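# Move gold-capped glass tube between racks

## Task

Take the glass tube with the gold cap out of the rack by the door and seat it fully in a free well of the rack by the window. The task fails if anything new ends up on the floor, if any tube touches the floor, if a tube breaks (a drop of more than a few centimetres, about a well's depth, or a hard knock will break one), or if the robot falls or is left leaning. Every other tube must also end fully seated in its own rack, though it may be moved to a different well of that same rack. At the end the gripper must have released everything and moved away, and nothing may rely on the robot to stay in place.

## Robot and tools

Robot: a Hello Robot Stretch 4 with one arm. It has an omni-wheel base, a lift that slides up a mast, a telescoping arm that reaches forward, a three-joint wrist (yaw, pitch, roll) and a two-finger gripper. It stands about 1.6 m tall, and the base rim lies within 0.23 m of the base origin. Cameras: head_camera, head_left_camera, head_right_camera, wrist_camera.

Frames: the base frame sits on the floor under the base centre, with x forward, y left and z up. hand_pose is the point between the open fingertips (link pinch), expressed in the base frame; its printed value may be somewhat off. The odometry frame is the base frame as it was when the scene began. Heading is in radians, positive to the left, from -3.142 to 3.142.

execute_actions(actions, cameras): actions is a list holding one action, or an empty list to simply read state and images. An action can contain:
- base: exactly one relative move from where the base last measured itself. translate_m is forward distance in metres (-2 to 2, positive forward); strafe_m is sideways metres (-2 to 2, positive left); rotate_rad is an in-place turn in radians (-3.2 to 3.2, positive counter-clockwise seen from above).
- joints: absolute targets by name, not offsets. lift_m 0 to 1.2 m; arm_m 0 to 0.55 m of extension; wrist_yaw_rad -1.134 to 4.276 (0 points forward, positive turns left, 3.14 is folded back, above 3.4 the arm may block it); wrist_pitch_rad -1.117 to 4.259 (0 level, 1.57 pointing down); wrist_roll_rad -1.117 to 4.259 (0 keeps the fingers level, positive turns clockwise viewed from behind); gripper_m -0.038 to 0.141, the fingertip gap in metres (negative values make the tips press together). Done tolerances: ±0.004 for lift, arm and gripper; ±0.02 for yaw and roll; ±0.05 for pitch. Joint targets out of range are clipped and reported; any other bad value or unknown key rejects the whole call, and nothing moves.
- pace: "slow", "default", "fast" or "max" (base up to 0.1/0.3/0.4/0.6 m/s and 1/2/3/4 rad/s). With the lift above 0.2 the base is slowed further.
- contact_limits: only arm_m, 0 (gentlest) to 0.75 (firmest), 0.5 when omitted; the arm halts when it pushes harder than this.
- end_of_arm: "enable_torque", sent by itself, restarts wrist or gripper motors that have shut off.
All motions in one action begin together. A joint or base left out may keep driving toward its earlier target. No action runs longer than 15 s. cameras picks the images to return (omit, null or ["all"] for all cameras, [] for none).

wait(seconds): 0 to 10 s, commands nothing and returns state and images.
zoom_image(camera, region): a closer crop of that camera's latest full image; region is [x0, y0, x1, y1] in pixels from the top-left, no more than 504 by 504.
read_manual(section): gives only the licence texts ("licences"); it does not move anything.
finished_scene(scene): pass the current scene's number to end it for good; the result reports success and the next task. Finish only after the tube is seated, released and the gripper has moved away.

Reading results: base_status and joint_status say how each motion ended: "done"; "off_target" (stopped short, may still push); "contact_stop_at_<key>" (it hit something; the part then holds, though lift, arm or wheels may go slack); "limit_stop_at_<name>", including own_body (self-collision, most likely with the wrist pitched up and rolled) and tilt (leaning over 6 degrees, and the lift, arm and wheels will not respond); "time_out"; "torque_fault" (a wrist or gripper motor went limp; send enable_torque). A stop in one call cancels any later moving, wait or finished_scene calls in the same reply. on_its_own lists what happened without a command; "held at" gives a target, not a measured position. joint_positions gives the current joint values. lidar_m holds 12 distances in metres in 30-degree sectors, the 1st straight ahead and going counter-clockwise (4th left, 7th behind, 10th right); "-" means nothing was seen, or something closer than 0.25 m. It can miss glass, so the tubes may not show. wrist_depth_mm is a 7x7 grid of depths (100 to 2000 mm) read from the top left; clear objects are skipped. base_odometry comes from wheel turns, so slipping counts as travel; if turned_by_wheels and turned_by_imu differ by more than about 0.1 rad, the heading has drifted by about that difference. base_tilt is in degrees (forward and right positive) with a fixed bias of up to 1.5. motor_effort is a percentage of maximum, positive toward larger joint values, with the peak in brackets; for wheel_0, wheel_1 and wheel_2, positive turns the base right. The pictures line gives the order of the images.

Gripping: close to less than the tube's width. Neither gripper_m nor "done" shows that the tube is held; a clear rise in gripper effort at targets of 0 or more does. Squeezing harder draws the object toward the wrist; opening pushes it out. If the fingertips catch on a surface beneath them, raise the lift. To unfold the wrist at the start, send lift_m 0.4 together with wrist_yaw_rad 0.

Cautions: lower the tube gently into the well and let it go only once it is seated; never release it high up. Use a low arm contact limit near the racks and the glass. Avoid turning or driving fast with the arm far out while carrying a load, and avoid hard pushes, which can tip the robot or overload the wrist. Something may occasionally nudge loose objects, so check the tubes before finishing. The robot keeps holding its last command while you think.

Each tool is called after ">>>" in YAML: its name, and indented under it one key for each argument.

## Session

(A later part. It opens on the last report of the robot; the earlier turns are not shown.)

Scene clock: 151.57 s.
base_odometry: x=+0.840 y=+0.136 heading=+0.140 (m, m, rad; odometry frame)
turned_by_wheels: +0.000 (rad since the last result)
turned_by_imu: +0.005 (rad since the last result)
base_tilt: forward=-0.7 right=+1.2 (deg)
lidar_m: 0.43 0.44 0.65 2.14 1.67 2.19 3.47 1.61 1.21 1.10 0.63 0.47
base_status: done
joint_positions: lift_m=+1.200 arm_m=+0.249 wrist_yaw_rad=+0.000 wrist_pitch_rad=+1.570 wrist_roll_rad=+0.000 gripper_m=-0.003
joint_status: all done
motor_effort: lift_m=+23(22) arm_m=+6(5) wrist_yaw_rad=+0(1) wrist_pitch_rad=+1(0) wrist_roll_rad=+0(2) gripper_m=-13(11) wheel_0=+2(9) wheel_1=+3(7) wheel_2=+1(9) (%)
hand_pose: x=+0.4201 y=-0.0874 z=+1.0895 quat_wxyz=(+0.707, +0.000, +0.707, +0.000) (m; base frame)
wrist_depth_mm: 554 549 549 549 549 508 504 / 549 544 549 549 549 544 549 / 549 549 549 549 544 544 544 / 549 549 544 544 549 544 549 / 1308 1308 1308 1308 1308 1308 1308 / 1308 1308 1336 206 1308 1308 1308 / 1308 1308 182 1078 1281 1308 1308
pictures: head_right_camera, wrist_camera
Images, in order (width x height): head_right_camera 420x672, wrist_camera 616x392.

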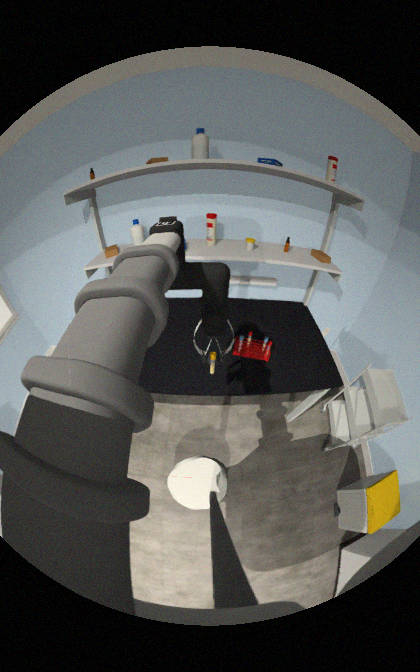

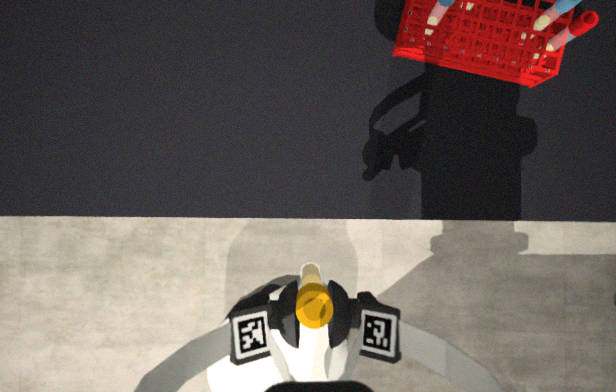

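>>> execute_actions:
  actions:
    - {"base":{"strafe_m":-0.18},"joints":{"arm_m":0.45,"lift_m":1.13}}
  cameras: ["wrist_camera"]

Scene clock: 158.37 s.
base_odometry: x=+0.865 y=-0.043 heading=+0.140 (m, m, rad; odometry frame)
turned_by_wheels: +0.000 (rad since the last result)
turned_by_imu: +0.000 (rad since the last result)
base_tilt: forward=-0.7 right=+1.2 (deg)
lidar_m: 0.44 0.46 0.66 2.32 1.85 2.44 3.06 1.37 1.02 0.94 0.63 0.46
base_status: done
joint_positions: lift_m=+1.130 arm_m=+0.449 wrist_yaw_rad=+0.000 wrist_pitch_rad=+1.570 wrist_roll_rad=+0.000 gripper_m=-0.003
joint_status: all done
motor_effort: lift_m=+15(20) arm_m=+6(7) wrist_yaw_rad=-1(0) wrist_pitch_rad=+0(1) wrist_roll_rad=-3(1) gripper_m=-12(12) wheel_0=+0(9) wheel_1=-2(12) wheel_2=-1(0) (%)
hand_pose: x=+0.6201 y=-0.0874 z=+1.0201 quat_wxyz=(+0.707, +0.000, +0.707, +0.000) (m; base frame)
wrist_depth_mm: 480 477 477 477 480 480 480 / 480 480 477 480 477 480 477 / 480 480 480 449 477 477 477 / 477 477 477 469 427 473 473 / 477 480 480 477 477 477 473 / 477 477 477 206 477 473 477 / 477 473 182 477 473 477 473
pictures: wrist_camera
Images, in order (width x height): wrist_camera 616x392.

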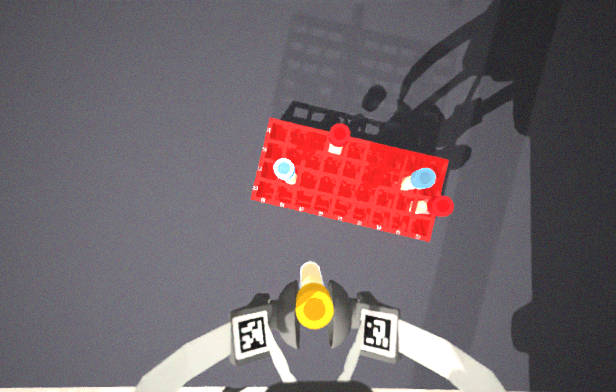

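>>> zoom_image:
  camera: "wrist_camera"
  region: [230, 90, 470, 260]

Region (230, 90, 470, 260) of wrist_camera's 616x392 image, scaled by 2.100; it fills the top 357 rows of this view, and the rest is white.

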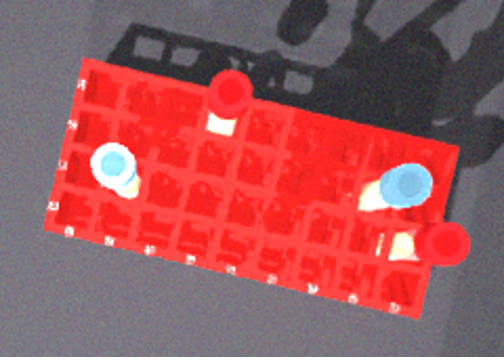

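>>> execute_actions:
  actions:
    - {"base":{"strafe_m":-0.034},"joints":{"arm_m":0.495},"pace":"slow"}
  cameras: []

>>> execute_actions:
  actions:
    - {"joints":{"lift_m":1.055},"pace":"slow"}
  cameras: ["wrist_camera"]

>>> zoom_image:
  camera: "wrist_camera"
  region: [190, 150, 450, 340]

Scene clock: 169.27 s.
base_odometry: x=+0.870 y=-0.076 heading=+0.140 (m, m, rad; odometry frame)
turned_by_wheels: +0.000 (rad since the last result)
turned_by_imu: +0.000 (rad since the last result)
base_tilt: forward=-0.7 right=+1.2 (deg)
lidar_m: 0.45 0.46 0.65 2.34 1.85 2.48 3.03 1.32 1.00 0.90 0.61 0.46
base_status: done
joint_positions: lift_m=+1.130 arm_m=+0.494 wrist_yaw_rad=+0.000 wrist_pitch_rad=+1.570 wrist_roll_rad=+0.000 gripper_m=-0.003
joint_status: all done
motor_effort: lift_m=+15(15) arm_m=+6(6) wrist_yaw_rad=+0(0) wrist_pitch_rad=+1(1) wrist_roll_rad=-2(1) gripper_m=-13(11) wheel_0=+2(7) wheel_1=-5(11) wheel_2=+0(1) (%)
hand_pose: x=+0.6651 y=-0.0874 z=+1.0201 quat_wxyz=(+0.707, +0.000, +0.707, +0.000) (m; base frame)
wrist_depth_mm: 477 477 480 480 477 477 477 / 477 477 477 477 477 477 477 / 477 477 480 477 477 477 477 / 477 477 477 469 477 477 477 / 477 477 477 466 462 477 477 / 477 477 477 206 477 473 477 / 477 473 181 477 477 473 477
pictures: none
No camera images: the call's "cameras" was empty. Leave "cameras" out to get every camera's image.

Scene clock: 170.77 s.
base_odometry: x=+0.870 y=-0.076 heading=+0.140 (m, m, rad; odometry frame)
turned_by_wheels: +0.000 (rad since the last result)
turned_by_imu: +0.000 (rad since the last result)
base_tilt: forward=-0.6 right=+1.2 (deg)
lidar_m: 0.44 0.45 0.66 2.35 1.87 2.48 3.03 1.33 0.98 0.88 0.62 0.46
base_status: not commanded
joint_positions: lift_m=+1.055 arm_m=+0.494 wrist_yaw_rad=+0.000 wrist_pitch_rad=+1.570 wrist_roll_rad=+0.000 gripper_m=-0.003
joint_status: all done
motor_effort: lift_m=+14(12) arm_m=+6(6) wrist_yaw_rad=+0(0) wrist_pitch_rad=+1(1) wrist_roll_rad=+0(0) gripper_m=-12(12) wheel_0=+3(3) wheel_1=-5(5) wheel_2=-1(0) (%)
hand_pose: x=+0.6651 y=-0.0874 z=+0.9451 quat_wxyz=(+0.707, +0.000, +0.707, +0.000) (m; base frame)
wrist_depth_mm: 404 404 404 402 402 402 402 / 402 404 404 402 402 402 402 / 402 402 402 404 402 402 402 / 404 404 394 394 394 402 402 / 402 402 399 370 345 399 402 / 402 402 402 206 345 402 402 / 404 402 182 402 399 399 399
pictures: wrist_camera
Images, in order (width x height): wrist_camera 616x392.

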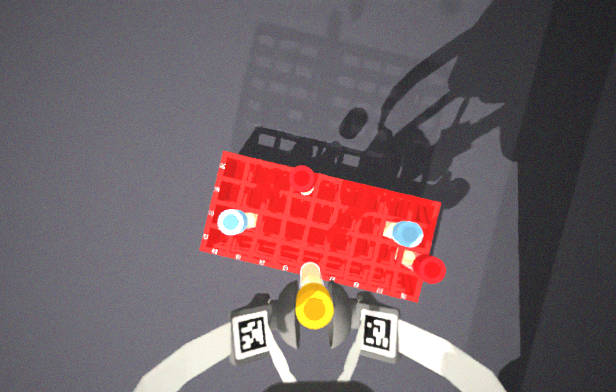

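Region (190, 150, 450, 340) of wrist_camera's 616x392 image, scaled by 1.938; it fills the top 368 rows of this view, and the rest is white.

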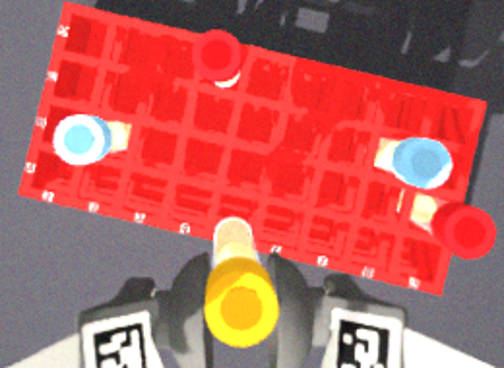

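>>> execute_actions:
  actions:
    - {"base":{"strafe_m":-0.002},"joints":{"arm_m":0.499},"pace":"slow"}
  cameras: []

>>> execute_actions:
  actions:
    - {"joints":{"lift_m":1.035},"pace":"slow"}
  cameras: ["wrist_camera"]

>>> zoom_image:
  camera: "wrist_camera"
  region: [190, 150, 450, 340]

Scene clock: 176.57 s.
base_odometry: x=+0.870 y=-0.078 heading=+0.140 (m, m, rad; odometry frame)
turned_by_wheels: +0.000 (rad since the last result)
turned_by_imu: +0.000 (rad since the last result)
base_tilt: forward=-0.6 right=+1.2 (deg)
lidar_m: 0.43 0.47 0.67 2.35 1.85 2.50 3.01 1.31 0.98 0.88 0.61 0.46
base_status: done
joint_positions: lift_m=+1.055 arm_m=+0.498 wrist_yaw_rad=+0.000 wrist_pitch_rad=+1.570 wrist_roll_rad=+0.000 gripper_m=-0.003
joint_status: all done
motor_effort: lift_m=+15(15) arm_m=+6(5) wrist_yaw_rad=+0(1) wrist_pitch_rad=+1(1) wrist_roll_rad=-1(2) gripper_m=-13(13) wheel_0=+2(6) wheel_1=-4(6) wheel_2=+0(0) (%)
hand_pose: x=+0.6691 y=-0.0874 z=+0.9451 quat_wxyz=(+0.707, +0.000, +0.707, +0.000) (m; base frame)
wrist_depth_mm: 404 404 402 402 402 404 402 / 402 404 404 402 404 402 402 / 402 402 402 402 402 399 402 / 402 402 394 377 402 404 402 / 402 402 399 373 347 399 402 / 402 402 402 206 343 402 402 / 404 402 181 402 402 402 399
pictures: none
No camera images: the call's "cameras" was empty. Leave "cameras" out to get every camera's image.

Scene clock: 177.50 s.
base_odometry: x=+0.870 y=-0.078 heading=+0.140 (m, m, rad; odometry frame)
turned_by_wheels: +0.000 (rad since the last result)
turned_by_imu: +0.000 (rad since the last result)
base_tilt: forward=-0.6 right=+1.1 (deg)
lidar_m: 0.43 0.47 0.66 2.34 1.88 2.50 3.00 1.33 0.99 0.89 0.62 0.46
base_status: not commanded
joint_positions: lift_m=+1.035 arm_m=+0.498 wrist_yaw_rad=+0.000 wrist_pitch_rad=+1.570 wrist_roll_rad=+0.000 gripper_m=-0.003
joint_status: all done
motor_effort: lift_m=+15(17) arm_m=+6(6) wrist_yaw_rad=+0(0) wrist_pitch_rad=+0(0) wrist_roll_rad=+0(0) gripper_m=-10(12) wheel_0=+2(2) wheel_1=-4(4) wheel_2=+0(0) (%)
hand_pose: x=+0.6691 y=-0.0874 z=+0.9251 quat_wxyz=(+0.707, +0.000, +0.707, +0.000) (m; base frame)
wrist_depth_mm: 382 384 382 384 382 384 384 / 384 382 382 382 384 384 382 / 384 382 382 384 382 382 382 / 382 382 370 353 373 382 382 / 382 382 366 351 324 382 379 / 382 384 382 206 324 382 382 / 379 382 182 382 382 382 382
pictures: wrist_camera
Images, in order (width x height): wrist_camera 616x392.

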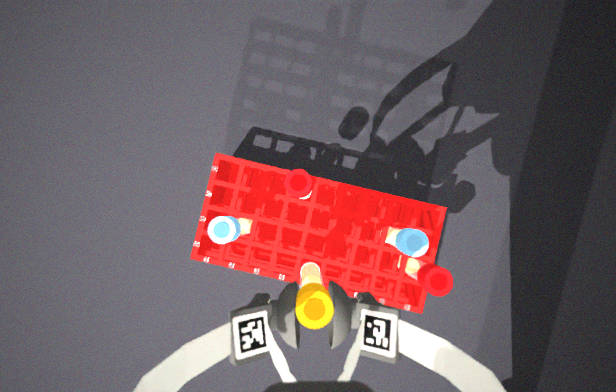

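Region (190, 150, 450, 340) of wrist_camera's 616x392 image, scaled by 1.938; it fills the top 368 rows of this view, and the rest is white.

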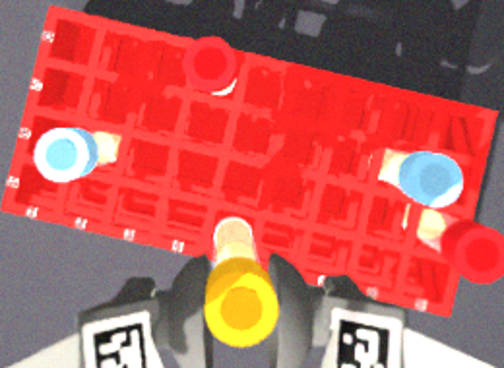

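>>> execute_actions:
  actions:
    - {"joints":{"lift_m":1.01},"pace":"slow"}
  cameras: ["wrist_camera"]

>>> execute_actions:
  actions:
    - {"joints":{"lift_m":0.984},"pace":"slow"}
  cameras: ["wrist_camera"]

Scene clock: 182.13 s.
base_odometry: x=+0.870 y=-0.078 heading=+0.140 (m, m, rad; odometry frame)
turned_by_wheels: +0.000 (rad since the last result)
turned_by_imu: +0.000 (rad since the last result)
base_tilt: forward=-0.7 right=+1.2 (deg)
lidar_m: 0.43 0.47 0.65 2.34 1.87 2.49 3.03 1.31 0.99 0.89 0.61 0.47
base_status: not commanded
joint_positions: lift_m=+1.010 arm_m=+0.498 wrist_yaw_rad=+0.000 wrist_pitch_rad=+1.570 wrist_roll_rad=+0.000 gripper_m=-0.003
joint_status: all done
motor_effort: lift_m=+14(17) arm_m=+6(6) wrist_yaw_rad=-1(1) wrist_pitch_rad=-1(1) wrist_roll_rad=-1(1) gripper_m=-13(11) wheel_0=+2(2) wheel_1=-4(4) wheel_2=+0(0) (%)
hand_pose: x=+0.6691 y=-0.0874 z=+0.9001 quat_wxyz=(+0.707, +0.000, +0.707, +0.000) (m; base frame)
wrist_depth_mm: 359 357 357 359 357 357 357 / 357 359 359 357 357 357 357 / 357 357 357 357 357 357 357 / 359 357 327 327 343 357 357 / 357 357 315 329 300 357 355 / 357 357 357 206 300 357 355 / 357 357 179 359 355 355 355
pictures: wrist_camera
Images, in order (width x height): wrist_camera 616x392.

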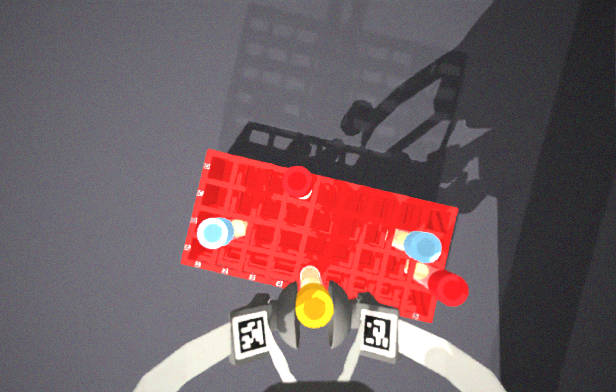

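Scene clock: 183.13 s.
base_odometry: x=+0.870 y=-0.078 heading=+0.140 (m, m, rad; odometry frame)
turned_by_wheels: +0.000 (rad since the last result)
turned_by_imu: +0.000 (rad since the last result)
base_tilt: forward=-0.8 right=+1.2 (deg)
lidar_m: 0.43 0.48 0.66 2.34 1.87 2.48 3.03 1.31 0.99 0.87 0.61 0.47
base_status: not commanded
joint_positions: lift_m=+0.984 arm_m=+0.498 wrist_yaw_rad=+0.000 wrist_pitch_rad=+1.570 wrist_roll_rad=+0.000 gripper_m=-0.003
joint_status: all done
motor_effort: lift_m=+14(14) arm_m=+6(6) wrist_yaw_rad=+0(0) wrist_pitch_rad=+0(1) wrist_roll_rad=+1(0) gripper_m=-13(12) wheel_0=+2(2) wheel_1=-4(4) wheel_2=+0(0) (%)
hand_pose: x=+0.6691 y=-0.0874 z=+0.8741 quat_wxyz=(+0.707, +0.000, +0.707, +0.000) (m; base frame)
wrist_depth_mm: 330 332 332 330 332 330 332 / 330 332 330 330 330 332 332 / 330 330 330 330 330 330 329 / 330 332 301 274 324 330 330 / 330 330 276 300 273 329 330 / 332 330 330 206 273 329 329 / 330 330 179 330 329 330 329
pictures: wrist_camera
Images, in order (width x height): wrist_camera 616x392.

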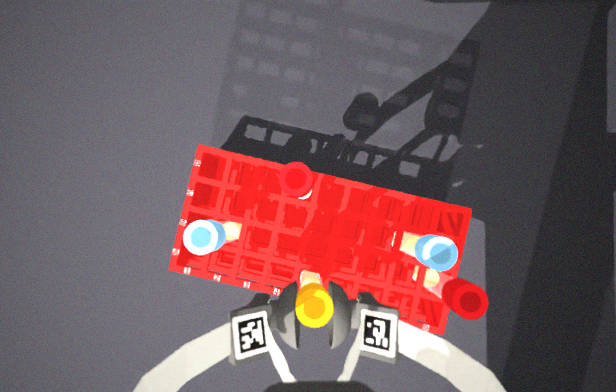

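>>> execute_actions:
  actions:
    - {"joints":{"gripper_m":0.03},"pace":"slow"}
  cameras: ["wrist_camera"]

>>> execute_actions:
  actions:
    - {"joints":{"lift_m":1.08}}
  cameras: []

>>> execute_actions:
  actions:
    - {"base":{"translate_m":-0.2},"joints":{"arm_m":0.2,"wrist_pitch_rad":0.9}}
  cameras: ["wrist_camera"]

Scene clock: 190.10 s.
base_odometry: x=+0.870 y=-0.078 heading=+0.140 (m, m, rad; odometry frame)
turned_by_wheels: +0.000 (rad since the last result)
turned_by_imu: +0.000 (rad since the last result)
base_tilt: forward=-0.6 right=+1.2 (deg)
lidar_m: 0.43 0.47 0.65 2.35 1.88 2.48 3.02 1.31 0.98 0.88 0.62 0.46
base_status: not commanded
joint_positions: lift_m=+0.984 arm_m=+0.498 wrist_yaw_rad=+0.000 wrist_pitch_rad=+1.570 wrist_roll_rad=+0.000 gripper_m=+0.030
joint_status: all done
motor_effort: lift_m=+14(14) arm_m=+6(6) wrist_yaw_rad=+1(1) wrist_pitch_rad=-1(1) wrist_roll_rad=+1(1) gripper_m=-4(12) wheel_0=+2(2) wheel_1=-4(4) wheel_2=+0(0) (%)
hand_pose: x=+0.6690 y=-0.0874 z=+0.8741 quat_wxyz=(+0.707, +0.000, +0.707, +0.000) (m; base frame)
wrist_depth_mm: 332 332 332 332 332 332 332 / 332 332 330 332 330 332 332 / 332 332 330 330 332 332 332 / 330 330 301 276 324 330 330 / 330 332 276 300 274 330 330 / 330 330 330 213 273 330 330 / 329 332 330 330 329 330 330
pictures: wrist_camera
Images, in order (width x height): wrist_camera 616x392.

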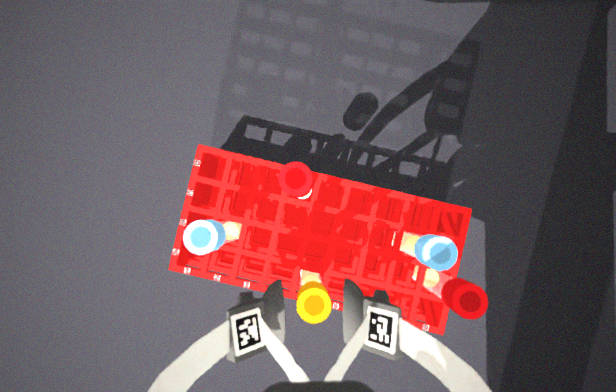

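Scene clock: 191.50 s.
base_odometry: x=+0.870 y=-0.078 heading=+0.140 (m, m, rad; odometry frame)
turned_by_wheels: +0.000 (rad since the last result)
turned_by_imu: +0.000 (rad since the last result)
base_tilt: forward=-0.8 right=+1.3 (deg)
lidar_m: 0.42 0.47 0.65 2.35 1.88 2.50 3.02 1.32 1.00 0.88 0.62 0.45
base_status: not commanded
joint_positions: lift_m=+1.080 arm_m=+0.498 wrist_yaw_rad=+0.000 wrist_pitch_rad=+1.570 wrist_roll_rad=+0.000 gripper_m=+0.030
joint_status: all done
motor_effort: lift_m=+24(23) arm_m=+6(6) wrist_yaw_rad=-1(1) wrist_pitch_rad=+0(1) wrist_roll_rad=-2(0) gripper_m=-3(5) wheel_0=+2(2) wheel_1=-4(4) wheel_2=+0(0) (%)
hand_pose: x=+0.6690 y=-0.0874 z=+0.9694 quat_wxyz=(+0.707, +0.000, +0.707, +0.000) (m; base frame)
wrist_depth_mm: 427 427 427 427 427 427 427 / 427 427 427 427 427 424 427 / 427 427 427 427 424 427 427 / 427 427 418 399 430 424 427 / 427 424 427 397 382 427 427 / 424 424 424 424 368 424 427 / 427 424 424 424 427 424 424
pictures: none
No camera images: the call's "cameras" was empty. Leave "cameras" out to get every camera's image.

Scene clock: 193.57 s.
base_odometry: x=+0.672 y=-0.106 heading=+0.139 (m, m, rad; odometry frame)
turned_by_wheels: +0.000 (rad since the last result)
turned_by_imu: +0.000 (rad since the last result)
base_tilt: forward=-0.7 right=+1.2 (deg)
lidar_m: 0.63 0.66 0.96 1.83 1.81 2.48 2.72 1.30 0.99 0.95 0.93 0.67
base_status: done
joint_positions: lift_m=+1.080 arm_m=+0.201 wrist_yaw_rad=+0.000 wrist_pitch_rad=+0.902 wrist_roll_rad=+0.000 gripper_m=+0.030
joint_status: all done
motor_effort: lift_m=+24(24) arm_m=-6(7) wrist_yaw_rad=+0(2) wrist_pitch_rad=-5(8) wrist_roll_rad=-1(0) gripper_m=-5(4) wheel_0=-2(8) wheel_1=-2(11) wheel_2=+0(10) (%)
hand_pose: x=+0.5509 y=-0.0874 z=+1.0316 quat_wxyz=(+0.900, +0.000, +0.436, +0.000) (m; base frame)
wrist_depth_mm: 946 931 931 931 917 917 976 / 798 798 798 798 788 788 778 / 699 699 691 627 676 683 683 / 621 615 615 603 597 603 603 / 554 549 549 554 544 539 539 / 512 512 508 496 492 504 504 / 1205 1182 1138 1182 1118 1160 809
pictures: wrist_camera
Images, in order (width x height): wrist_camera 616x392.

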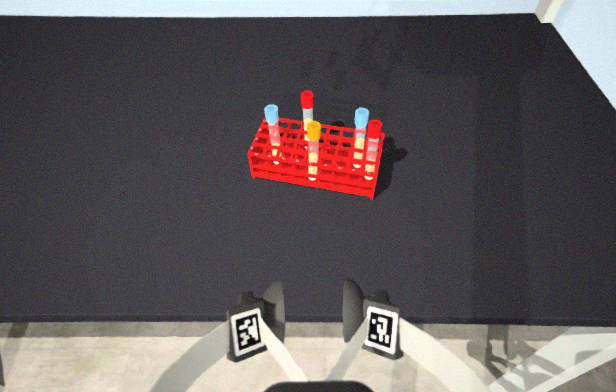

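>>> finished_scene:
  scene: 2

The scene is finished: the task was done.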